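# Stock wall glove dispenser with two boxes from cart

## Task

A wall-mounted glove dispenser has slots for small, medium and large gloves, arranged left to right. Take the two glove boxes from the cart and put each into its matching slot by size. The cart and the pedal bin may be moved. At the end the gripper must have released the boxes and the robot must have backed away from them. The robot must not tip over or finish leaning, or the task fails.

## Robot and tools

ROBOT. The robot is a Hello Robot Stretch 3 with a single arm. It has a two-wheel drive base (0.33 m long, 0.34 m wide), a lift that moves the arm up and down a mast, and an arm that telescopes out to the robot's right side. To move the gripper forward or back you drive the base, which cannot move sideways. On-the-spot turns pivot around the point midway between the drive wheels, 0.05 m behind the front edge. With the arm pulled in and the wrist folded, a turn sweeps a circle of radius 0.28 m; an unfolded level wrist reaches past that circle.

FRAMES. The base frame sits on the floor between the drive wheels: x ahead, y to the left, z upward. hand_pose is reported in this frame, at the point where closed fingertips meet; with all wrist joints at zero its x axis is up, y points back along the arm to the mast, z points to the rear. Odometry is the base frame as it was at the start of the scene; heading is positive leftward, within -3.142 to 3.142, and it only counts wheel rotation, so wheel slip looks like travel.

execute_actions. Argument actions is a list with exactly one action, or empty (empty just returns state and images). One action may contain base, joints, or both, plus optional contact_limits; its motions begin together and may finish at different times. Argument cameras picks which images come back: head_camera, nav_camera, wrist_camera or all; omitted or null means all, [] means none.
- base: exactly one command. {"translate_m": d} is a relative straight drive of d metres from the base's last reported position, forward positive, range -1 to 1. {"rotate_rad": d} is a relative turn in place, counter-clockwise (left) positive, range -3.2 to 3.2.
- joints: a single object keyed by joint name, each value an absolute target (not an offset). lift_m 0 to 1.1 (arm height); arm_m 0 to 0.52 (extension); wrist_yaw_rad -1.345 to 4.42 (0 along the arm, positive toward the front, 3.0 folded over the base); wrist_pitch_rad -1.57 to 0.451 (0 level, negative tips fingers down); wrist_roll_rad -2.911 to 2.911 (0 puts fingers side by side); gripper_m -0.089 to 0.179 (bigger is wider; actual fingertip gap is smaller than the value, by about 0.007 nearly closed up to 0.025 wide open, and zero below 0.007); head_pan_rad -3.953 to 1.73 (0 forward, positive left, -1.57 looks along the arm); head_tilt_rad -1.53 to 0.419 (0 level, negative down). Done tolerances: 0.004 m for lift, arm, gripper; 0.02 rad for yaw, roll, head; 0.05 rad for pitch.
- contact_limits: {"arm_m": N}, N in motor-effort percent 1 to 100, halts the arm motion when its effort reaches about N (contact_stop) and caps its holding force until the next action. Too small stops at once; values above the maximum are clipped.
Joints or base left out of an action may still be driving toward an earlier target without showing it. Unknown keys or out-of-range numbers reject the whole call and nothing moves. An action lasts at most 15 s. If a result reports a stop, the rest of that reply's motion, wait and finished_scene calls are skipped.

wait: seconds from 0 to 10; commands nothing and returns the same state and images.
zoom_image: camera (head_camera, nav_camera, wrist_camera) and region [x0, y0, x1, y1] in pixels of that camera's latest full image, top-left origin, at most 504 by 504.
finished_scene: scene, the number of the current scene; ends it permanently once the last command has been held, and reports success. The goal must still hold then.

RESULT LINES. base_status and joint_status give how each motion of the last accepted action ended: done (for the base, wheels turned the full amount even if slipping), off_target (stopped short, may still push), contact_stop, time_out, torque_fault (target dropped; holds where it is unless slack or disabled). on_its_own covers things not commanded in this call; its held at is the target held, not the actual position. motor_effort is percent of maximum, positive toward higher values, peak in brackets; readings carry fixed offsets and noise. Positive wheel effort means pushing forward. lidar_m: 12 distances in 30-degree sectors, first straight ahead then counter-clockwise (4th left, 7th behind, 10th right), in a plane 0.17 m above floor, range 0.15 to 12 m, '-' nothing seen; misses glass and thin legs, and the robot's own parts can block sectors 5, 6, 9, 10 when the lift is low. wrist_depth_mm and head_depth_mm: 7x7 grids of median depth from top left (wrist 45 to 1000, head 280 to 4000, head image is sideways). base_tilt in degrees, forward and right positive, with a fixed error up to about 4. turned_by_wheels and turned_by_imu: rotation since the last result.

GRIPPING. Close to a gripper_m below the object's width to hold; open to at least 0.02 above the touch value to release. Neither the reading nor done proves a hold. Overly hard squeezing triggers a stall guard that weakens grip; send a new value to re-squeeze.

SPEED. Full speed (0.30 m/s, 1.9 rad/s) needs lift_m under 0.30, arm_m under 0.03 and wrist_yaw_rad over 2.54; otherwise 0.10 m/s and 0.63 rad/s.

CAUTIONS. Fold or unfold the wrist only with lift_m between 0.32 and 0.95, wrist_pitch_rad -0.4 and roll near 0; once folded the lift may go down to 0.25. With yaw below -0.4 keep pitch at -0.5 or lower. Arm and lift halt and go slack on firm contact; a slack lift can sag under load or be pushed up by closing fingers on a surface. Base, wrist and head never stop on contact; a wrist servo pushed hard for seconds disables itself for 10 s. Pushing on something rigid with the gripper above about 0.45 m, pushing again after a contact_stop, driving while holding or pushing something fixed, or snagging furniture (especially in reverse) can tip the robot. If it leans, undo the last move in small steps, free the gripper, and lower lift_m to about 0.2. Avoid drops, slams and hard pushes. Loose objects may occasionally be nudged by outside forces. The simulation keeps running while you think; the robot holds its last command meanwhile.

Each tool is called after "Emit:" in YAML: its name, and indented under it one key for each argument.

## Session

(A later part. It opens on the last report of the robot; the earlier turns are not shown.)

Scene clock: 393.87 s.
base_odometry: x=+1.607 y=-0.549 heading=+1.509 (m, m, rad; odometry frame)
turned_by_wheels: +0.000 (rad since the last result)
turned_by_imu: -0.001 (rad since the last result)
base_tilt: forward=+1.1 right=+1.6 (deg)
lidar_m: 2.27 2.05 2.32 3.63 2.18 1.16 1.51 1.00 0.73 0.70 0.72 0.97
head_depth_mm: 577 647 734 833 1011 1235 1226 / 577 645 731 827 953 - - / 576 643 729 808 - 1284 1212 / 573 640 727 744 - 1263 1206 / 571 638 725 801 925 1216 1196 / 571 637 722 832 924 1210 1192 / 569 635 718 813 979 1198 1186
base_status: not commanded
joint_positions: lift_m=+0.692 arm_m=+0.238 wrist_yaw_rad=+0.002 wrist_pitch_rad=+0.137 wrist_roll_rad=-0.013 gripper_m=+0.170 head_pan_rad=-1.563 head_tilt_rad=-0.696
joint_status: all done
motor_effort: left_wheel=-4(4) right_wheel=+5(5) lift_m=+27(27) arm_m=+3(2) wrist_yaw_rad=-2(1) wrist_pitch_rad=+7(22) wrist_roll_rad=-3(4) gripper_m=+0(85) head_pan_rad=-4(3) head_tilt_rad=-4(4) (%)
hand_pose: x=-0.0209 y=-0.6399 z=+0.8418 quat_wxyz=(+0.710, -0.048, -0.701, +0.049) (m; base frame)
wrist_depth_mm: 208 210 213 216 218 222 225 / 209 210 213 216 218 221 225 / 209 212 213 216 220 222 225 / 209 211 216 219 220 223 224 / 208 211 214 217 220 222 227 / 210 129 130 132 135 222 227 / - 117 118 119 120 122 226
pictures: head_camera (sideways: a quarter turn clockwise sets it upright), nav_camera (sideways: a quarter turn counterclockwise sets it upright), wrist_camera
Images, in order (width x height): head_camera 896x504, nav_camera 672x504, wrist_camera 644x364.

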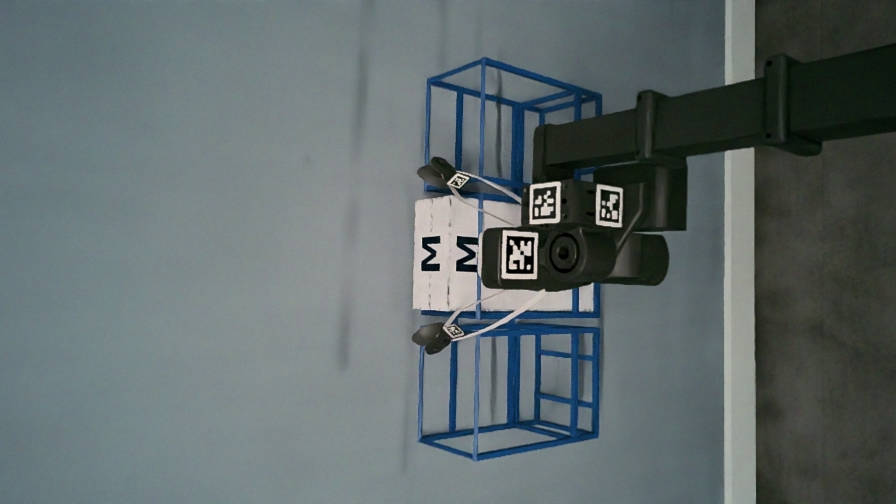

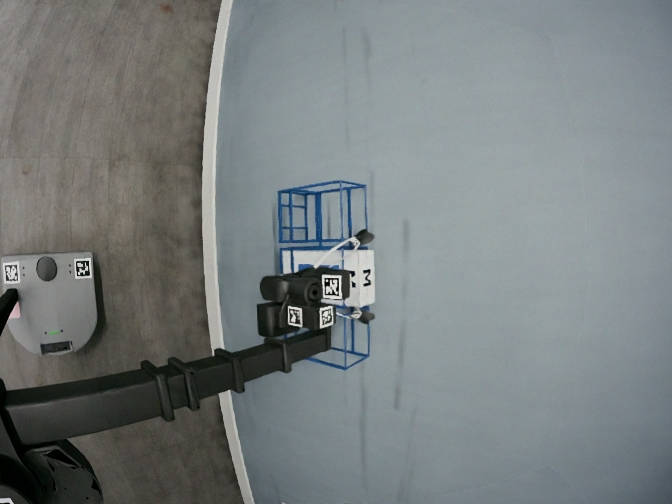

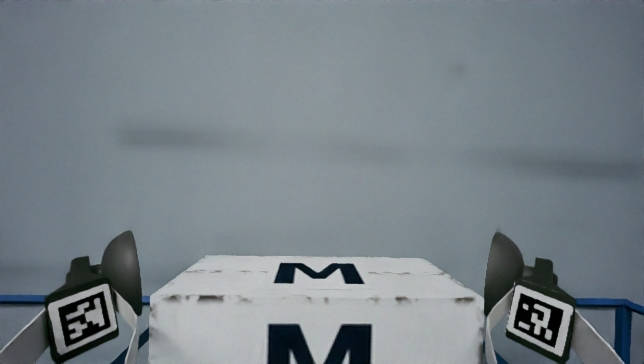

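Emit:
execute_actions:
  actions:
    - {"joints": {"lift_m": 0.76, "wrist_pitch_rad": 0.1}}
  cameras: ["head_camera", "wrist_camera"]

Emit:
execute_actions:
  actions:
    - {"joints": {"arm_m": 0.0, "wrist_yaw_rad": 0.04, "wrist_pitch_rad": 0.0, "wrist_roll_rad": 0.0}}
  cameras: ["head_camera"]

Scene clock: 404.33 s.
base_odometry: x=+1.607 y=-0.549 heading=+1.509 (m, m, rad; odometry frame)
turned_by_wheels: +0.000 (rad since the last result)
turned_by_imu: -0.001 (rad since the last result)
base_tilt: forward=+1.1 right=+1.6 (deg)
lidar_m: 2.27 2.05 2.32 3.63 2.17 1.17 1.51 1.01 0.73 0.70 0.72 0.98
head_depth_mm: 578 647 735 832 1012 1199 - / 576 645 731 823 - - 1215 / 574 644 730 825 - 1228 1210 / 574 640 726 795 - 1221 1199 / 572 638 724 810 918 1213 1201 / 570 638 721 833 926 1211 1194 / 569 636 719 812 982 1203 1188
base_status: not commanded
joint_positions: lift_m=+0.760 arm_m=+0.238 wrist_yaw_rad=+0.002 wrist_pitch_rad=+0.084 wrist_roll_rad=-0.013 gripper_m=+0.170 head_pan_rad=-1.563 head_tilt_rad=-0.696
joint_status: all done
motor_effort: left_wheel=-5(3) right_wheel=+5(5) lift_m=+27(30) arm_m=+3(4) wrist_yaw_rad=+0(1) wrist_pitch_rad=+5(6) wrist_roll_rad=-3(3) gripper_m=+0(0) head_pan_rad=-3(3) head_tilt_rad=-4(4) (%)
hand_pose: x=-0.0209 y=-0.6401 z=+0.8961 quat_wxyz=(+0.711, -0.029, -0.702, +0.030) (m; base frame)
wrist_depth_mm: 201 203 205 208 211 213 215 / 204 206 208 211 214 218 219 / 206 208 210 212 214 217 221 / 207 210 212 214 218 220 223 / 209 211 215 217 221 224 225 / 212 215 217 220 223 225 228 / - 215 217 221 225 227 231
pictures: head_camera (sideways: a quarter turn clockwise sets it upright), wrist_camera
Images, in order (width x height): head_camera 896x504, wrist_camera 644x364.

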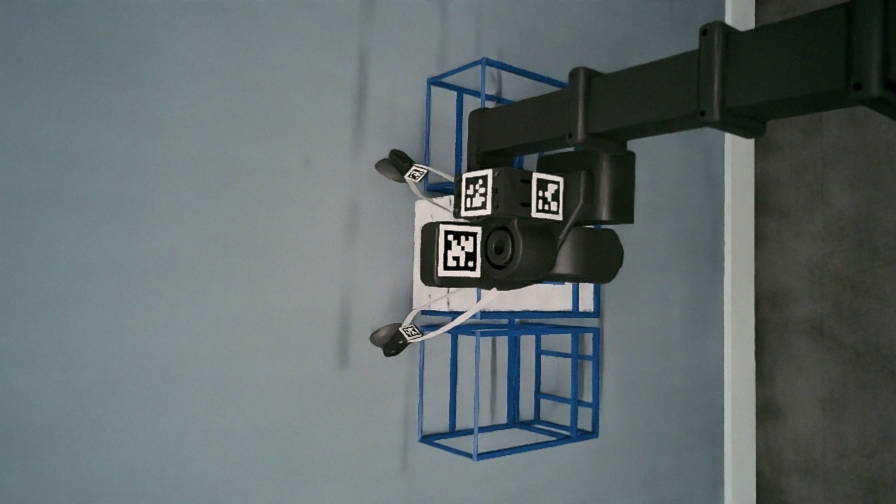

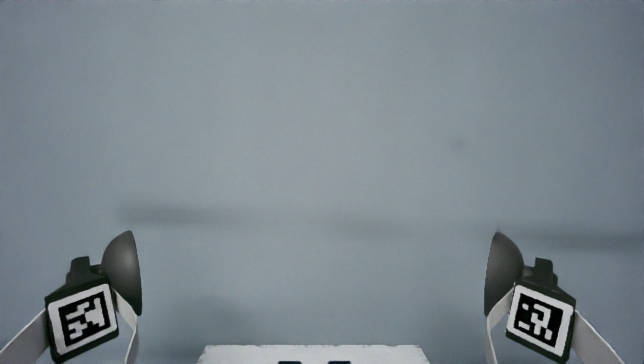

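Scene clock: 407.30 s.
base_odometry: x=+1.607 y=-0.549 heading=+1.509 (m, m, rad; odometry frame)
turned_by_wheels: +0.000 (rad since the last result)
turned_by_imu: -0.001 (rad since the last result)
base_tilt: forward=+1.1 right=+1.6 (deg)
lidar_m: 2.26 2.05 2.32 3.62 2.18 1.17 1.51 1.01 0.73 0.70 0.72 0.97
head_depth_mm: 579 646 736 833 1011 1241 1273 / 576 644 732 828 958 1232 1268 / 575 643 728 809 943 1231 1265 / 573 641 726 746 833 1129 - / 572 639 726 801 918 1180 1186 / 570 637 723 835 928 1209 1188 / 569 635 720 812 981 1197 1183
base_status: not commanded
joint_positions: lift_m=+0.760 arm_m=+0.000 wrist_yaw_rad=+0.039 wrist_pitch_rad=-0.017 wrist_roll_rad=-0.005 gripper_m=+0.170 head_pan_rad=-1.563 head_tilt_rad=-0.696
joint_status: all done
motor_effort: left_wheel=-3(3) right_wheel=+5(5) lift_m=+28(28) arm_m=-3(2) wrist_yaw_rad=+1(2) wrist_pitch_rad=+5(5) wrist_roll_rad=+3(3) gripper_m=+1(0) head_pan_rad=-3(3) head_tilt_rad=-3(4) (%)
hand_pose: x=-0.0115 y=-0.4008 z=+0.8703 quat_wxyz=(+0.709, +0.020, -0.705, +0.008) (m; base frame)
wrist_depth_mm: 419 420 419 422 428 425 425 / 429 427 427 428 434 433 432 / 441 437 440 437 446 448 447 / 456 455 458 459 451 456 457 / 469 464 460 367 463 471 477 / 480 476 478 373 481 481 487 / - 497 489 383 497 491 492
pictures: head_camera (sideways: a quarter turn clockwise sets it upright)
Images, in order (width x height): head_camera 896x504.

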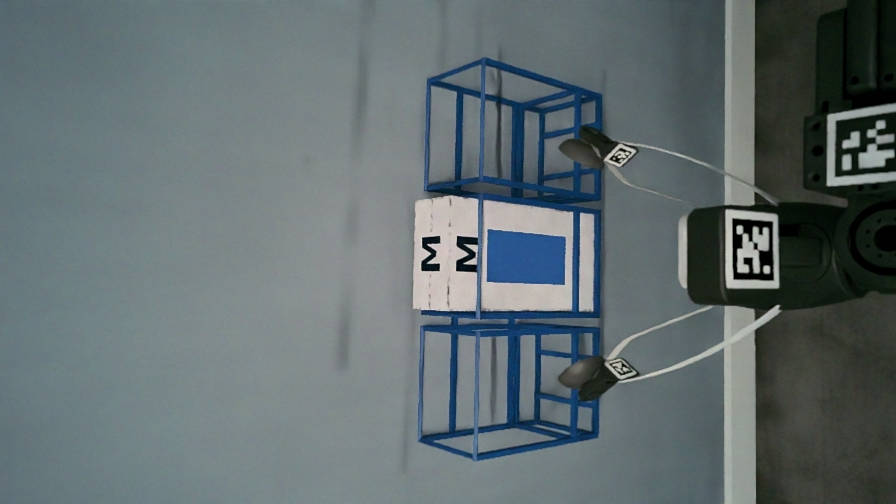

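Emit:
execute_actions:
  actions:
    - {"base": {"rotate_rad": -0.862}, "joints": {"lift_m": 0.768, "head_pan_rad": -2.6, "head_tilt_rad": -0.6}}
  cameras: ["head_camera", "nav_camera"]

Scene clock: 428.87 s.
base_odometry: x=+1.607 y=-0.549 heading=+0.647 (m, m, rad; odometry frame)
turned_by_wheels: -0.862 (rad since the last result)
turned_by_imu: -0.871 (rad since the last result)
base_tilt: forward=+1.1 right=+1.6 (deg)
lidar_m: 0.77 1.21 2.27 2.05 2.88 3.58 1.36 1.16 1.51 0.86 0.70 0.70
head_depth_mm: 1525 1721 1930 2207 1866 1525 1306 / 1466 1645 1648 1965 1796 1505 1274 / 1418 1555 1541 1729 1763 1497 1267 / 1364 1493 1399 1691 1687 1482 1255 / 1323 1452 1587 1803 1797 1477 1250 / 1288 1408 1561 1749 1794 1470 1271 / 1239 1355 1490 1678 1769 1458 1291
base_status: done
joint_positions: lift_m=+0.768 arm_m=+0.000 wrist_yaw_rad=+0.039 wrist_pitch_rad=-0.017 wrist_roll_rad=-0.005 gripper_m=+0.170 head_pan_rad=-2.593 head_tilt_rad=-0.606
joint_status: all done
motor_effort: left_wheel=+5(12) right_wheel=-4(10) lift_m=+28(28) arm_m=-3(3) wrist_yaw_rad=+1(1) wrist_pitch_rad=+5(5) wrist_roll_rad=+3(3) gripper_m=+1(0) head_pan_rad=-3(47) head_tilt_rad=+2(11) (%)
hand_pose: x=-0.0115 y=-0.4008 z=+0.8782 quat_wxyz=(+0.709, +0.020, -0.705, +0.008) (m; base frame)
wrist_depth_mm: 410 489 608 811 - - 972 / 421 500 621 827 - - 995 / 425 508 635 844 - - - / 433 517 636 892 - - - / 434 540 674 900 - - - / 433 572 688 951 - - - / - 567 694 980 - - -
pictures: head_camera (sideways: a quarter turn clockwise sets it upright), nav_camera (sideways: a quarter turn counterclockwise sets it upright)
Images, in order (width x height): head_camera 896x504, nav_camera 672x504.

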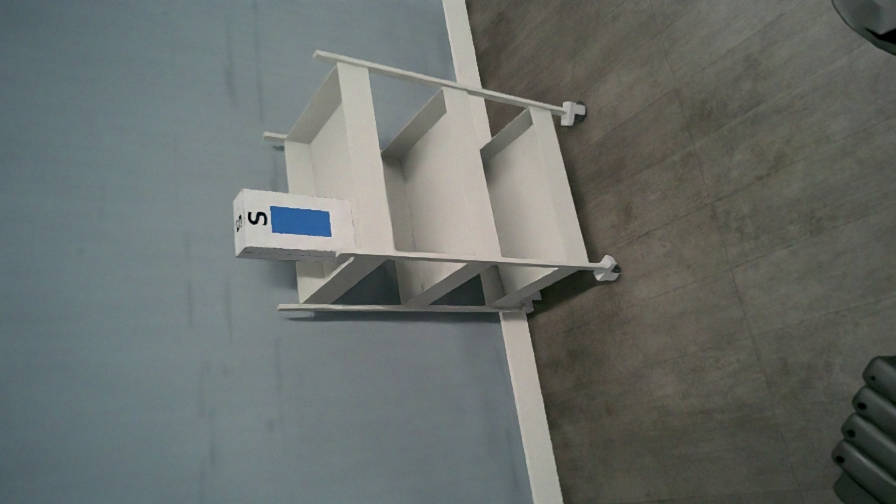

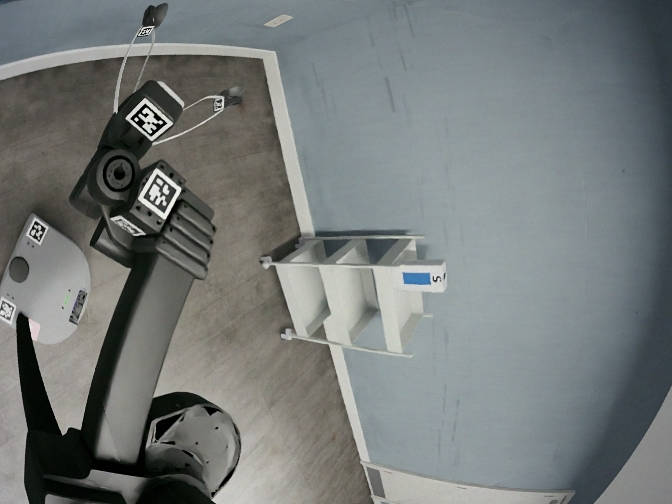

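Emit:
execute_actions:
  actions:
    - {"base": {"translate_m": -0.684}, "joints": {"head_pan_rad": -2.3, "head_tilt_rad": -0.6}}
  cameras: ["head_camera"]

Emit:
execute_actions:
  actions:
    - {"base": {"rotate_rad": -0.697}, "joints": {"head_pan_rad": -1.57, "head_tilt_rad": -0.65}}
  cameras: ["head_camera", "wrist_camera"]

Scene clock: 476.57 s.
base_odometry: x=+1.061 y=-0.961 heading=+0.647 (m, m, rad; odometry frame)
turned_by_wheels: +0.000 (rad since the last result)
turned_by_imu: -0.006 (rad since the last result)
base_tilt: forward=+1.1 right=+1.6 (deg)
lidar_m: 1.35 2.12 2.20 2.31 3.13 2.55 1.32 0.66 0.65 1.18 1.24 1.23
head_depth_mm: 918 1014 1133 1282 1456 1518 1274 / 912 1007 1120 1151 989 1125 1237 / 902 999 1114 1124 985 1123 1212 / 900 992 1086 965 979 1114 1219 / 894 981 1064 955 965 1111 1193 / 887 974 1084 1197 1335 1390 1273 / 884 968 1077 1212 1391 1462 1238
base_status: done
joint_positions: lift_m=+0.768 arm_m=+0.000 wrist_yaw_rad=+0.039 wrist_pitch_rad=-0.017 wrist_roll_rad=-0.005 gripper_m=+0.170 head_pan_rad=-2.307 head_tilt_rad=-0.606
joint_status: all done
motor_effort: left_wheel=+6(6) right_wheel=-4(12) lift_m=+28(28) arm_m=-2(3) wrist_yaw_rad=+1(1) wrist_pitch_rad=+5(5) wrist_roll_rad=+3(3) gripper_m=+1(1) head_pan_rad=+4(26) head_tilt_rad=+1(2) (%)
hand_pose: x=-0.0115 y=-0.4008 z=+0.8782 quat_wxyz=(+0.709, +0.020, -0.705, +0.008) (m; base frame)
wrist_depth_mm: 818 951 - - 871 759 636 / 823 994 - - 877 757 636 / 853 - - - 928 738 652 / 846 - - - 935 788 677 / 875 - - - 933 763 656 / 849 - - - 972 841 609 / - - - - - 841 442
pictures: head_camera (sideways: a quarter turn clockwise sets it upright)
Images, in order (width x height): head_camera 896x504.

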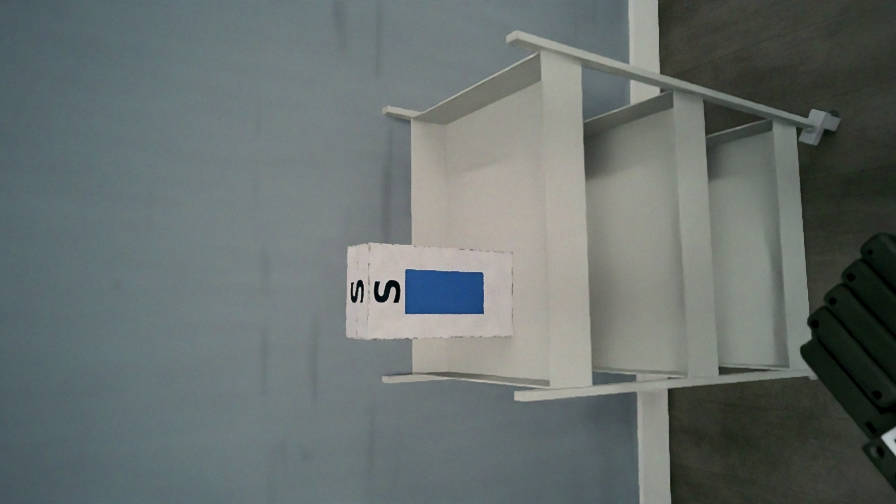

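Scene clock: 478.63 s.
base_odometry: x=+1.061 y=-0.961 heading=-0.050 (m, m, rad; odometry frame)
turned_by_wheels: -0.697 (rad since the last result)
turned_by_imu: -0.703 (rad since the last result)
base_tilt: forward=+1.1 right=+1.5 (deg)
lidar_m: 1.23 1.27 1.73 2.67 2.20 2.94 3.11 1.54 0.69 0.65 1.11 1.28
head_depth_mm: 904 1005 1128 1265 1468 1476 1280 / 905 998 1125 1099 1102 1177 1257 / 901 995 1122 1090 1033 1244 1271 / 898 995 1060 965 1111 1050 - / 892 987 1089 991 1086 1107 1181 / 891 984 1104 1250 1420 1398 1225 / 884 981 1099 1252 1455 1421 1216
base_status: done
joint_positions: lift_m=+0.768 arm_m=+0.000 wrist_yaw_rad=+0.039 wrist_pitch_rad=-0.017 wrist_roll_rad=-0.005 gripper_m=+0.170 head_pan_rad=-1.577 head_tilt_rad=-0.642
joint_status: all done
motor_effort: left_wheel=+6(10) right_wheel=-4(9) lift_m=+27(27) arm_m=-3(3) wrist_yaw_rad=+2(1) wrist_pitch_rad=+5(5) wrist_roll_rad=+3(3) gripper_m=+0(1) head_pan_rad=+4(40) head_tilt_rad=-4(8) (%)
hand_pose: x=-0.0115 y=-0.4008 z=+0.8782 quat_wxyz=(+0.709, +0.020, -0.705, +0.008) (m; base frame)
wrist_depth_mm: 782 767 766 772 781 787 781 / 814 809 793 807 792 785 787 / 809 832 818 826 807 821 805 / 831 852 837 584 840 828 842 / 853 887 855 589 792 850 854 / 859 892 625 596 590 598 894 / 906 910 916 781 776 916 895
pictures: head_camera (sideways: a quarter turn clockwise sets it upright), wrist_camera
Images, in order (width x height): head_camera 896x504, wrist_camera 644x364.

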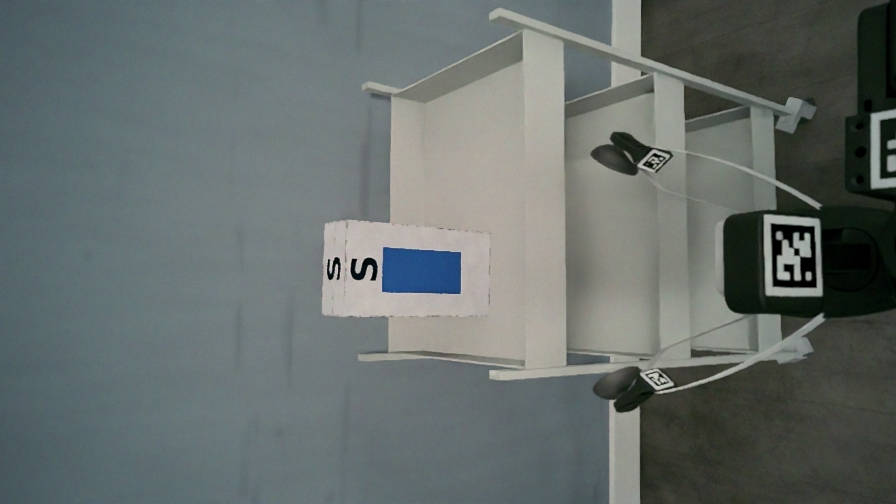

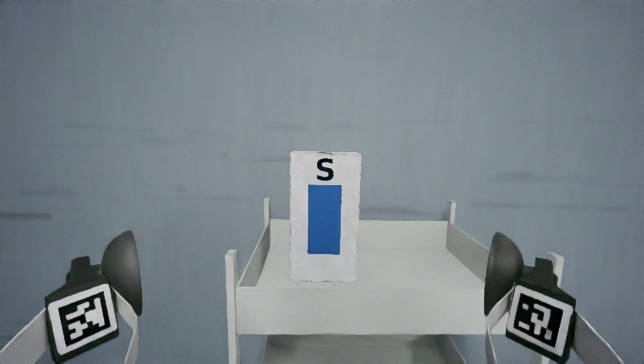

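Emit:
zoom_image:
  camera: "wrist_camera"
  region: [220, 130, 480, 300]

Emit:
zoom_image:
  camera: "head_camera"
  region: [280, 180, 560, 400]

Region (220, 130, 480, 300) of wrist_camera's 644x364 image, scaled by 1.938; it fills the top 330 rows of this view, and the rest is white.

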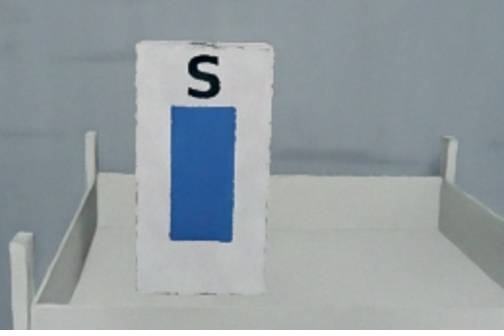

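Region (280, 180, 560, 400) of head_camera's 896x504 image, scaled by 1.800, with more detail than that image has; it fills the top 396 rows of this view, and the rest is white.

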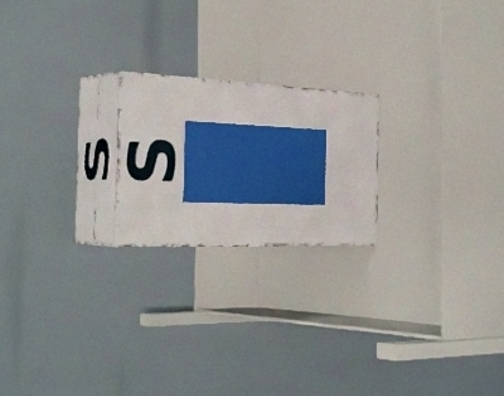

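Emit:
execute_actions:
  actions:
    - {"base": {"translate_m": -0.009}, "joints": {"arm_m": 0.38}}
  cameras: ["wrist_camera"]

Scene clock: 529.67 s.
base_odometry: x=+1.052 y=-0.961 heading=-0.050 (m, m, rad; odometry frame)
turned_by_wheels: +0.000 (rad since the last result)
turned_by_imu: -0.001 (rad since the last result)
base_tilt: forward=+1.1 right=+1.6 (deg)
lidar_m: 1.24 1.28 1.74 2.63 2.20 2.94 3.10 1.54 0.69 0.65 1.11 1.29
head_depth_mm: 908 1004 1132 1265 1476 1507 - / 904 1002 1125 1101 952 - - / 898 996 1118 - 1146 1244 1243 / 893 996 1079 - 1124 1143 1211 / 894 988 1075 990 1103 1132 1204 / 891 984 1104 1235 1464 1391 1227 / 890 980 1099 1254 1449 1414 1218
base_status: done
joint_positions: lift_m=+0.768 arm_m=+0.380 wrist_yaw_rad=+0.039 wrist_pitch_rad=-0.017 wrist_roll_rad=-0.005 gripper_m=+0.170 head_pan_rad=-1.577 head_tilt_rad=-0.642
joint_status: all done
motor_effort: left_wheel=+5(8) right_wheel=-4(12) lift_m=+28(27) arm_m=+4(5) wrist_yaw_rad=+1(0) wrist_pitch_rad=+5(5) wrist_roll_rad=+3(3) gripper_m=+1(0) head_pan_rad=+4(4) head_tilt_rad=-3(3) (%)
hand_pose: x=-0.0115 y=-0.7804 z=+0.8782 quat_wxyz=(+0.709, +0.020, -0.705, +0.008) (m; base frame)
wrist_depth_mm: 416 410 414 417 409 413 419 / 427 426 426 432 429 426 425 / 444 436 436 439 435 432 437 / 454 455 443 444 443 453 446 / 462 466 187 187 188 455 453 / 477 474 193 192 395 475 485 / - 493 198 197 389 402 484
pictures: wrist_camera
Images, in order (width x height): wrist_camera 644x364.

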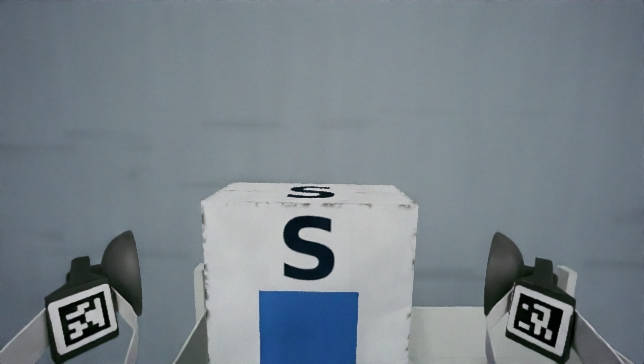

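Emit:
execute_actions:
  actions:
    - {"base": {"translate_m": 0.004}, "joints": {"arm_m": 0.464}, "contact_limits": {"arm_m": 15}}
  cameras: ["wrist_camera", "head_camera"]

Scene clock: 559.27 s.
base_odometry: x=+1.056 y=-0.961 heading=-0.049 (m, m, rad; odometry frame)
turned_by_wheels: +0.000 (rad since the last result)
turned_by_imu: -0.001 (rad since the last result)
base_tilt: forward=+1.0 right=+1.6 (deg)
lidar_m: 1.23 1.28 1.73 2.66 2.20 2.95 3.09 1.54 0.69 0.65 1.11 1.29
head_depth_mm: 907 1004 1128 1264 1440 1501 - / 901 998 1122 1090 956 - - / 903 995 1099 - 1113 1244 1238 / 894 995 1086 977 1111 1148 1206 / 891 989 1071 993 1101 1128 1199 / 891 989 1105 1235 1456 1395 1224 / 890 983 1104 1250 1461 1424 1217
base_status: done
joint_positions: lift_m=+0.768 arm_m=+0.464 wrist_yaw_rad=+0.039 wrist_pitch_rad=-0.017 wrist_roll_rad=-0.005 gripper_m=+0.170 head_pan_rad=-1.577 head_tilt_rad=-0.642
joint_status: all done
motor_effort: left_wheel=+5(11) right_wheel=-3(6) lift_m=+28(27) arm_m=+3(2) wrist_yaw_rad=+0(2) wrist_pitch_rad=+5(5) wrist_roll_rad=+3(3) gripper_m=+0(1) head_pan_rad=+4(4) head_tilt_rad=-3(3) (%)
contact_limits: arm_m 15 (drawing in: default 28, maximum 46; extending or still: default 39, maximum 63)
hand_pose: x=-0.0115 y=-0.8643 z=+0.8782 quat_wxyz=(+0.709, +0.020, -0.705, +0.008) (m; base frame)
wrist_depth_mm: 336 338 335 338 335 332 335 / 345 345 346 345 348 345 343 / 353 354 352 353 354 354 352 / 366 361 362 367 363 362 365 / 373 374 125 127 130 368 377 / 385 107 108 107 107 108 380 / - 111 110 110 110 111 312
pictures: head_camera (sideways: a quarter turn clockwise sets it upright), wrist_camera
Images, in order (width x height): head_camera 896x504, wrist_camera 644x364.

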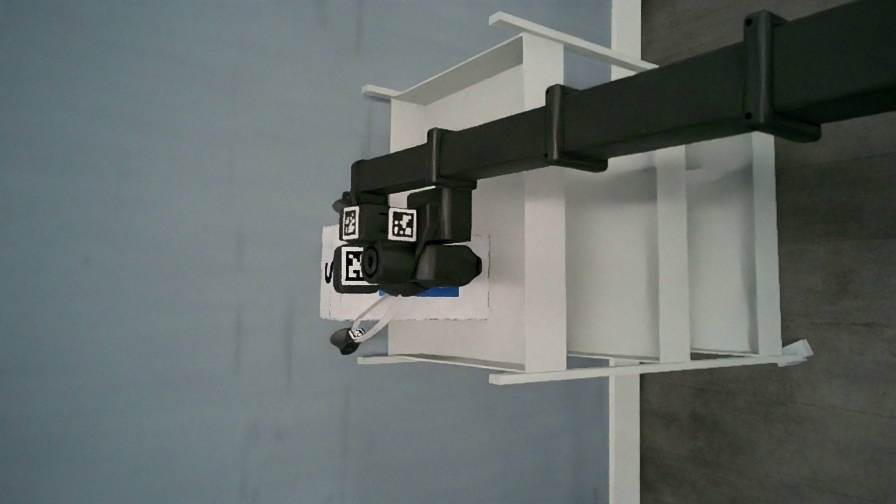

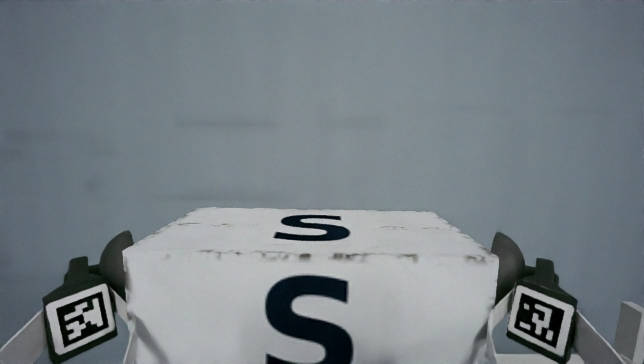

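Emit:
execute_actions:
  actions:
    - {"joints": {"gripper_m": 0.095}}
  cameras: ["wrist_camera"]

Emit:
execute_actions:
  actions:
    - {"joints": {"gripper_m": 0.08}}
  cameras: ["wrist_camera"]

Scene clock: 565.87 s.
base_odometry: x=+1.056 y=-0.961 heading=-0.049 (m, m, rad; odometry frame)
turned_by_wheels: +0.000 (rad since the last result)
turned_by_imu: -0.001 (rad since the last result)
base_tilt: forward=+1.1 right=+1.6 (deg)
lidar_m: 1.23 1.28 1.73 2.65 2.20 2.95 3.10 1.53 0.69 0.65 1.11 1.29
head_depth_mm: 905 1005 1126 1265 1441 1499 - / 901 999 1125 1086 955 - - / 898 998 1100 - 1119 1242 1240 / 896 992 1071 979 1112 1145 1209 / 894 989 1072 988 1102 1134 1206 / 888 989 1103 1240 1432 1395 1216 / 887 984 1098 1254 1451 1420 1219
base_status: not commanded
joint_positions: lift_m=+0.768 arm_m=+0.464 wrist_yaw_rad=+0.039 wrist_pitch_rad=-0.017 wrist_roll_rad=-0.005 gripper_m=+0.096 head_pan_rad=-1.577 head_tilt_rad=-0.642
joint_status: all done
motor_effort: left_wheel=+4(5) right_wheel=-4(3) lift_m=+28(27) arm_m=+3(4) wrist_yaw_rad=+0(0) wrist_pitch_rad=+5(5) wrist_roll_rad=+3(3) gripper_m=-15(87) head_pan_rad=+4(4) head_tilt_rad=-3(4) (%)
hand_pose: x=-0.0114 y=-0.8643 z=+0.8782 quat_wxyz=(+0.709, +0.020, -0.705, +0.008) (m; base frame)
wrist_depth_mm: 336 334 335 333 336 334 332 / 347 339 343 343 344 344 346 / 349 354 352 352 355 351 353 / 363 365 363 362 361 363 361 / 366 369 123 123 123 372 371 / 383 124 124 123 124 380 383 / 395 401 125 125 125 308 388
pictures: wrist_camera
Images, in order (width x height): wrist_camera 644x364.

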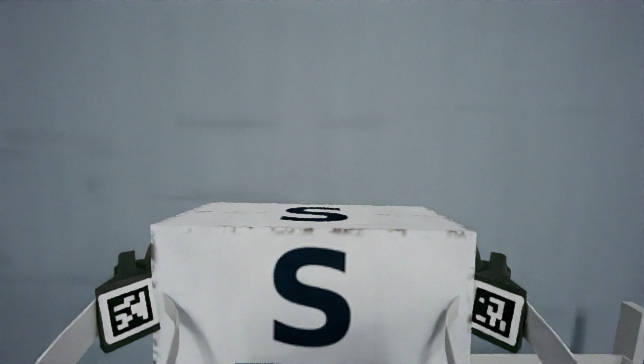

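Scene clock: 566.50 s.
base_odometry: x=+1.056 y=-0.961 heading=-0.049 (m, m, rad; odometry frame)
turned_by_wheels: +0.000 (rad since the last result)
turned_by_imu: +0.000 (rad since the last result)
base_tilt: forward=+1.1 right=+1.6 (deg)
lidar_m: 1.23 1.28 1.73 2.65 2.20 2.95 3.10 1.54 0.69 0.65 1.11 1.29
head_depth_mm: 910 1006 1132 1267 1437 1501 - / 904 999 1121 1091 954 - - / 899 994 1103 - 1121 1246 1242 / 896 994 1071 973 1112 1145 1205 / 893 989 1069 992 1101 1129 1197 / 891 984 1106 1233 1425 1396 1227 / 889 983 1097 1254 1455 1423 1216
base_status: not commanded
joint_positions: lift_m=+0.768 arm_m=+0.464 wrist_yaw_rad=+0.039 wrist_pitch_rad=-0.017 wrist_roll_rad=-0.005 gripper_m=+0.081 head_pan_rad=-1.577 head_tilt_rad=-0.642
joint_status: all done
motor_effort: left_wheel=+5(5) right_wheel=-4(4) lift_m=+27(27) arm_m=+4(4) wrist_yaw_rad=+0(1) wrist_pitch_rad=+5(5) wrist_roll_rad=+2(3) gripper_m=-20(79) head_pan_rad=+4(4) head_tilt_rad=-3(3) (%)
hand_pose: x=-0.0114 y=-0.8643 z=+0.8782 quat_wxyz=(+0.709, +0.020, -0.705, +0.008) (m; base frame)
wrist_depth_mm: 335 337 339 335 336 333 336 / 347 344 345 344 343 343 345 / 353 351 354 349 354 354 352 / 358 361 363 362 363 361 360 / 376 369 124 123 123 371 374 / 383 124 124 123 124 379 383 / 390 397 125 125 126 308 390
pictures: wrist_camera
Images, in order (width x height): wrist_camera 644x364.

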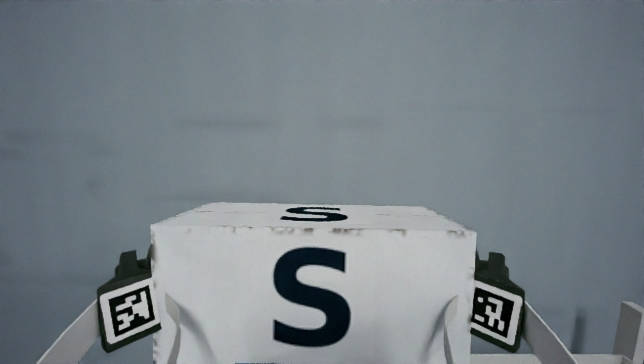

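Emit:
execute_actions:
  actions:
    - {"joints": {"lift_m": 0.92, "wrist_pitch_rad": 0.15}}
  cameras: ["wrist_camera", "head_camera"]

Scene clock: 572.07 s.
base_odometry: x=+1.056 y=-0.961 heading=-0.049 (m, m, rad; odometry frame)
turned_by_wheels: +0.000 (rad since the last result)
turned_by_imu: -0.001 (rad since the last result)
base_tilt: forward=+1.1 right=+1.6 (deg)
lidar_m: 1.23 1.28 1.74 2.64 2.20 2.96 3.10 1.54 0.69 0.65 1.11 1.28
head_depth_mm: 905 1004 1107 - - 1436 1257 / 906 987 - 1055 1102 1254 1236 / 897 967 1161 1084 1118 1241 1239 / 896 965 891 1080 1116 1149 1208 / 893 959 1071 1065 1102 1128 1204 / 890 983 1105 1236 1464 1395 1221 / 885 983 1099 1249 1454 1421 1210
base_status: not commanded
joint_positions: lift_m=+0.920 arm_m=+0.464 wrist_yaw_rad=+0.039 wrist_pitch_rad=+0.081 wrist_roll_rad=-0.004 gripper_m=+0.084 head_pan_rad=-1.577 head_tilt_rad=-0.642
joint_status: wrist_pitch_rad off_target (ended at +0.081, target +0.150); the others done
motor_effort: left_wheel=+5(4) right_wheel=-3(4) lift_m=+31(32) arm_m=+3(4) wrist_yaw_rad=+1(1) wrist_pitch_rad=+20(25) wrist_roll_rad=+2(3) gripper_m=-19(19) head_pan_rad=+4(4) head_tilt_rad=-4(4) (%)
hand_pose: x=-0.0113 y=-0.8659 z=+1.0551 quat_wxyz=(+0.708, -0.014, -0.705, +0.042) (m; base frame)
wrist_depth_mm: 352 347 352 347 351 352 349 / 355 355 356 352 355 355 353 / 358 361 363 356 356 360 358 / 360 362 368 364 362 361 362 / 368 369 124 124 124 368 366 / 371 125 124 124 124 371 368 / 376 381 125 125 125 377 375
pictures: head_camera (sideways: a quarter turn clockwise sets it upright), wrist_camera
Images, in order (width x height): head_camera 896x504, wrist_camera 644x364.

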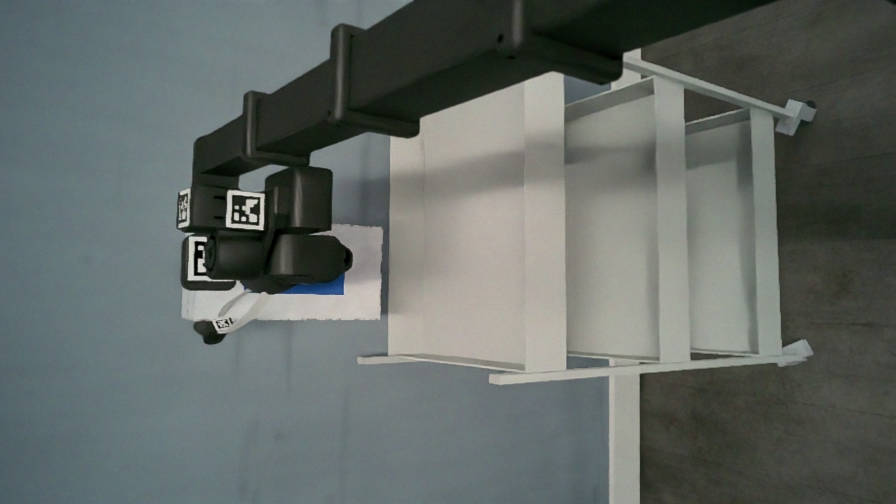

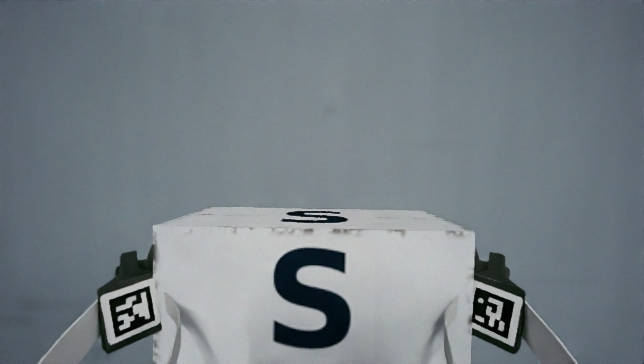

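Emit:
execute_actions:
  actions:
    - {"joints": {"arm_m": 0.02, "wrist_yaw_rad": 0.0, "lift_m": 0.93}}
  cameras: ["wrist_camera"]

Emit:
execute_actions:
  actions:
    - {"base": {"rotate_rad": 0.837}, "joints": {"head_pan_rad": -0.6, "head_tilt_rad": -0.7}}
  cameras: ["wrist_camera", "head_camera"]

Scene clock: 587.50 s.
base_odometry: x=+1.056 y=-0.961 heading=-0.049 (m, m, rad; odometry frame)
turned_by_wheels: +0.000 (rad since the last result)
turned_by_imu: -0.001 (rad since the last result)
base_tilt: forward=+1.1 right=+1.6 (deg)
lidar_m: 1.23 1.28 1.73 2.66 2.20 2.95 3.11 1.54 0.69 0.65 1.11 1.28
head_depth_mm: 906 1003 1128 1260 - - - / 903 1001 1123 1021 - - - / 900 996 1082 413 - - - / 896 994 1075 405 - - - / 893 991 1071 421 505 1135 1199 / 892 987 1106 1258 1427 1396 1219 / 887 983 1101 1248 1447 1417 1216
base_status: not commanded
joint_positions: lift_m=+0.930 arm_m=+0.020 wrist_yaw_rad=+0.000 wrist_pitch_rad=+0.081 wrist_roll_rad=-0.004 gripper_m=+0.084 head_pan_rad=-1.577 head_tilt_rad=-0.642
joint_status: all done
motor_effort: left_wheel=+5(6) right_wheel=-3(4) lift_m=+31(32) arm_m=-3(4) wrist_yaw_rad=+1(4) wrist_pitch_rad=+20(20) wrist_roll_rad=+2(2) gripper_m=-19(19) head_pan_rad=+4(4) head_tilt_rad=-3(3) (%)
hand_pose: x=-0.0215 y=-0.4226 z=+1.0651 quat_wxyz=(+0.708, -0.028, -0.705, +0.028) (m; base frame)
wrist_depth_mm: 755 777 794 782 795 789 822 / 763 781 777 787 808 809 826 / 785 811 796 803 815 837 828 / 794 798 783 835 829 838 833 / 788 787 124 124 123 842 856 / 798 125 125 124 124 865 873 / 782 820 125 125 125 863 890
pictures: wrist_camera
Images, in order (width x height): wrist_camera 644x364.

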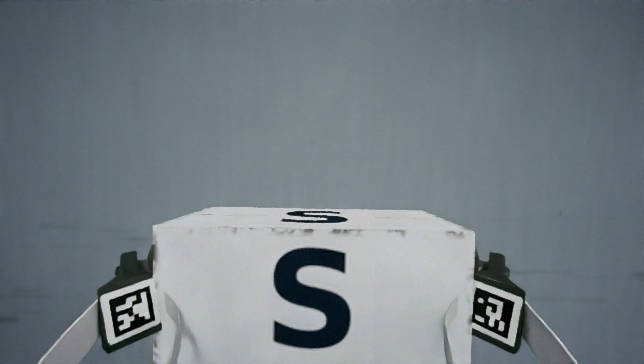

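Scene clock: 589.83 s.
base_odometry: x=+1.056 y=-0.961 heading=+0.787 (m, m, rad; odometry frame)
turned_by_wheels: +0.837 (rad since the last result)
turned_by_imu: +0.844 (rad since the last result)
base_tilt: forward=+1.1 right=+1.6 (deg)
lidar_m: 1.47 2.69 2.21 2.49 3.09 2.01 1.21 0.66 0.65 1.28 1.23 1.23
head_depth_mm: 1005 1112 1246 1423 1607 1427 1227 / 1022 1137 1271 1452 1624 1427 1221 / 1039 1156 1300 1501 1635 1413 1217 / 1055 1184 1322 1539 1673 1397 1207 / 1080 1200 1295 1583 1660 1391 1197 / 1104 1217 1360 1635 1645 1383 1191 / 1129 1251 1441 1681 1646 1378 1185
base_status: done
joint_positions: lift_m=+0.930 arm_m=+0.020 wrist_yaw_rad=+0.000 wrist_pitch_rad=+0.081 wrist_roll_rad=-0.004 gripper_m=+0.084 head_pan_rad=-0.607 head_tilt_rad=-0.691
joint_status: all done
motor_effort: left_wheel=-4(10) right_wheel=+7(14) lift_m=+31(32) arm_m=-2(3) wrist_yaw_rad=+1(1) wrist_pitch_rad=+20(20) wrist_roll_rad=+2(2) gripper_m=-20(20) head_pan_rad=+4(46) head_tilt_rad=-4(9) (%)
hand_pose: x=-0.0215 y=-0.4225 z=+1.0651 quat_wxyz=(+0.708, -0.028, -0.705, +0.028) (m; base frame)
wrist_depth_mm: 797 937 - - 999 782 652 / 816 910 - - 994 781 658 / 807 918 - - 964 802 664 / 828 972 - - 994 794 674 / 802 904 124 124 124 787 672 / 841 125 125 124 124 746 684 / 813 940 125 125 125 759 672
pictures: head_camera (sideways: a quarter turn clockwise sets it upright), wrist_camera
Images, in order (width x height): head_camera 896x504, wrist_camera 644x364.

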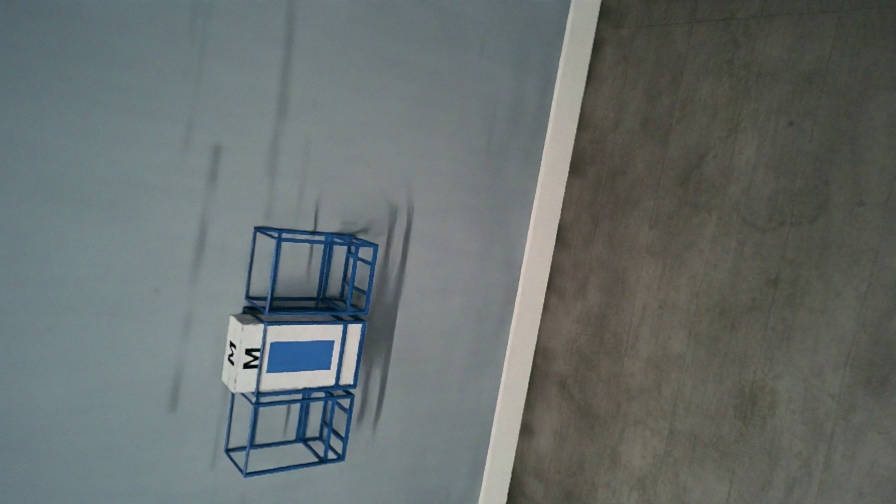

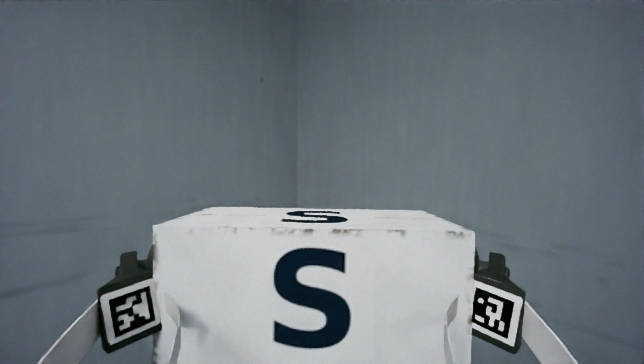

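Path clear. Drive forward.

Emit:
execute_actions:
  actions:
    - {"base": {"translate_m": 0.794}}
  cameras: ["wrist_camera"]

Emit:
execute_actions:
  actions:
    - {"base": {"rotate_rad": 0.722}, "joints": {"head_pan_rad": -1.57, "head_tilt_rad": -0.705, "wrist_roll_rad": -0.018, "wrist_pitch_rad": 0.15}}
  cameras: ["wrist_camera", "head_camera"]

Scene clock: 604.47 s.
base_odometry: x=+1.617 y=-0.399 heading=+0.787 (m, m, rad; odometry frame)
turned_by_wheels: +0.000 (rad since the last result)
turned_by_imu: +0.000 (rad since the last result)
base_tilt: forward=+1.1 right=+1.6 (deg)
lidar_m: 0.83 1.52 2.12 1.93 3.31 3.07 1.42 1.31 1.29 0.78 0.69 0.69
head_depth_mm: 546 604 679 742 764 1062 1203 / 556 618 692 787 873 1111 1220 / 566 630 710 804 924 1151 1214 / 577 645 726 834 986 1195 1214 / 589 657 745 862 1019 1257 1199 / 602 673 766 889 1055 1287 1197 / 614 689 786 912 1098 1312 1188
base_status: done
joint_positions: lift_m=+0.930 arm_m=+0.020 wrist_yaw_rad=+0.000 wrist_pitch_rad=+0.081 wrist_roll_rad=-0.004 gripper_m=+0.084 head_pan_rad=-0.607 head_tilt_rad=-0.691
joint_status: not commanded
motor_effort: left_wheel=-5(7) right_wheel=+7(10) lift_m=+31(31) arm_m=-3(3) wrist_yaw_rad=+1(1) wrist_pitch_rad=+20(20) wrist_roll_rad=+2(2) gripper_m=-19(20) head_pan_rad=+4(3) head_tilt_rad=-4(3) (%)
hand_pose: x=-0.0215 y=-0.4225 z=+1.0651 quat_wxyz=(+0.708, -0.028, -0.705, +0.028) (m; base frame)
wrist_depth_mm: 390 444 545 692 971 - - / 390 457 548 689 975 - - / 393 457 559 715 - - - / 395 470 563 709 - - - / 402 442 125 123 123 - - / 399 125 125 124 124 - - / 395 454 126 125 125 - -
pictures: wrist_camera
Images, in order (width x height): wrist_camera 644x364.

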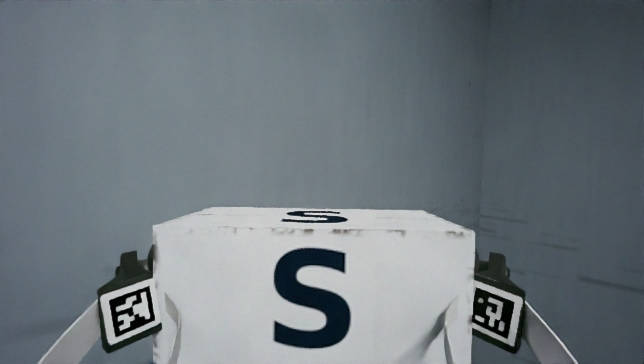

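Scene clock: 606.60 s.
base_odometry: x=+1.617 y=-0.399 heading=+1.509 (m, m, rad; odometry frame)
turned_by_wheels: +0.722 (rad since the last result)
turned_by_imu: +0.728 (rad since the last result)
base_tilt: forward=+1.1 right=+1.6 (deg)
lidar_m: 2.12 1.93 2.10 3.62 2.39 1.31 1.60 1.00 0.72 0.69 0.72 0.97
head_depth_mm: 575 644 729 817 - - - / 573 642 714 735 - - - / 572 640 422 423 - - 1175 / 570 638 417 - - - 1168 / 569 635 435 453 956 1204 1198 / 566 633 716 831 984 1206 1191 / 565 631 716 825 978 1192 1183
base_status: done
joint_positions: lift_m=+0.930 arm_m=+0.020 wrist_yaw_rad=+0.000 wrist_pitch_rad=+0.081 wrist_roll_rad=-0.013 gripper_m=+0.084 head_pan_rad=-1.563 head_tilt_rad=-0.696
joint_status: wrist_pitch_rad off_target (ended at +0.081, target +0.150); the others done
motor_effort: left_wheel=-4(11) right_wheel=+6(14) lift_m=+31(32) arm_m=-2(3) wrist_yaw_rad=+0(0) wrist_pitch_rad=+20(21) wrist_roll_rad=-3(4) gripper_m=-20(20) head_pan_rad=-3(46) head_tilt_rad=-3(5) (%)
hand_pose: x=-0.0215 y=-0.4225 z=+1.0651 quat_wxyz=(+0.711, -0.029, -0.702, +0.028) (m; base frame)
wrist_depth_mm: 399 400 410 419 421 433 430 / 404 411 418 418 428 433 439 / 409 418 417 427 435 438 441 / 414 425 433 437 436 442 447 / 422 422 124 124 123 449 454 / 419 125 124 124 124 453 461 / 431 437 125 125 125 460 463
pictures: head_camera (sideways: a quarter turn clockwise sets it upright), wrist_camera
Images, in order (width x height): head_camera 896x504, wrist_camera 644x364.

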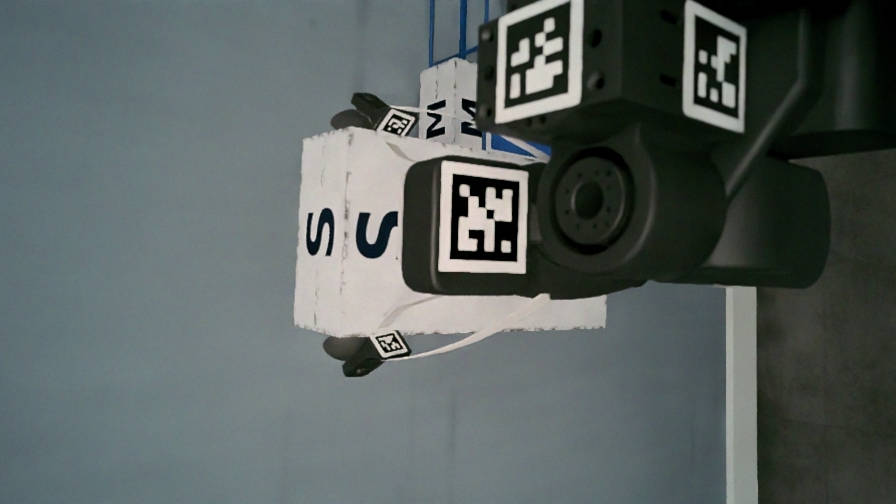

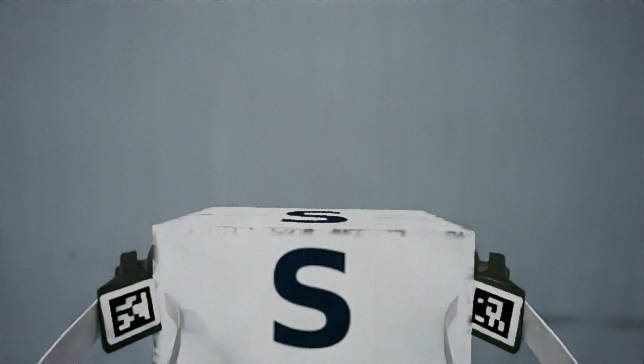

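Emit:
execute_actions:
  actions:
    - {"joints": {"arm_m": 0.238}, "contact_limits": {"arm_m": 15}}
  cameras: ["wrist_camera", "head_camera"]

Scene clock: 631.77 s.
base_odometry: x=+1.617 y=-0.399 heading=+1.509 (m, m, rad; odometry frame)
turned_by_wheels: +0.000 (rad since the last result)
turned_by_imu: -0.001 (rad since the last result)
base_tilt: forward=+1.1 right=+1.6 (deg)
lidar_m: 2.12 1.93 2.10 3.63 2.40 1.31 1.60 1.00 0.73 0.69 0.72 0.97
head_depth_mm: 576 642 - - 1032 1273 1222 / 574 631 - 741 844 1228 1215 / 572 619 - 757 862 1225 1211 / 571 615 - 873 968 1217 1204 / 569 614 694 832 982 1208 1197 / 566 634 718 829 979 1203 1190 / 567 631 715 824 981 1193 1186
base_status: not commanded
joint_positions: lift_m=+0.930 arm_m=+0.238 wrist_yaw_rad=+0.000 wrist_pitch_rad=+0.081 wrist_roll_rad=-0.013 gripper_m=+0.084 head_pan_rad=-1.563 head_tilt_rad=-0.696
joint_status: all done
motor_effort: left_wheel=-3(5) right_wheel=+6(6) lift_m=+31(31) arm_m=+3(4) wrist_yaw_rad=+0(0) wrist_pitch_rad=+20(20) wrist_roll_rad=-3(3) gripper_m=-19(19) head_pan_rad=-3(3) head_tilt_rad=-3(3) (%)
contact_limits: arm_m 15 (drawing in: default 28, maximum 46; extending or still: default 39, maximum 63)
hand_pose: x=-0.0215 y=-0.6401 z=+1.0651 quat_wxyz=(+0.711, -0.029, -0.702, +0.028) (m; base frame)
wrist_depth_mm: 196 200 201 205 206 211 211 / 199 203 204 207 209 213 215 / 201 203 205 208 211 215 217 / 203 205 208 210 214 217 219 / 206 206 124 124 123 219 223 / 207 125 124 124 124 224 225 / 210 212 125 125 125 225 229
pictures: head_camera (sideways: a quarter turn clockwise sets it upright), wrist_camera
Images, in order (width x height): head_camera 896x504, wrist_camera 644x364.

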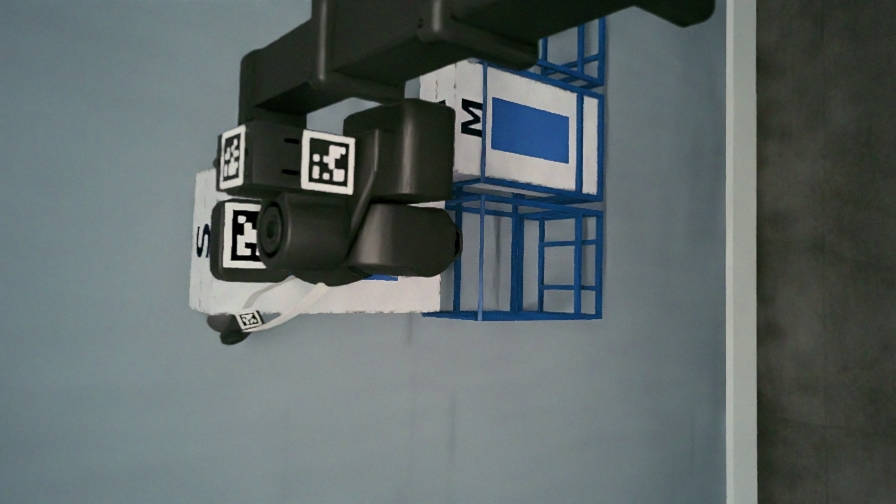

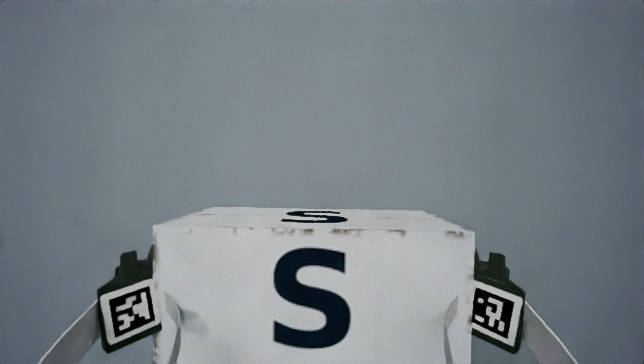

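Emit:
zoom_image:
  camera: "head_camera"
  region: [400, 160, 640, 340]

Region (400, 160, 640, 340) of head_camera's 896x504 image, scaled by 2.100, with more detail than that image has; it fills the top 378 rows of this view, and the rest is white.

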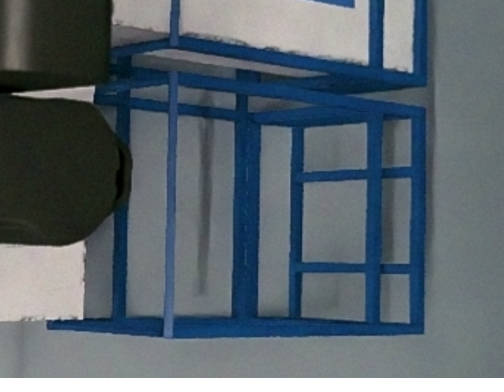

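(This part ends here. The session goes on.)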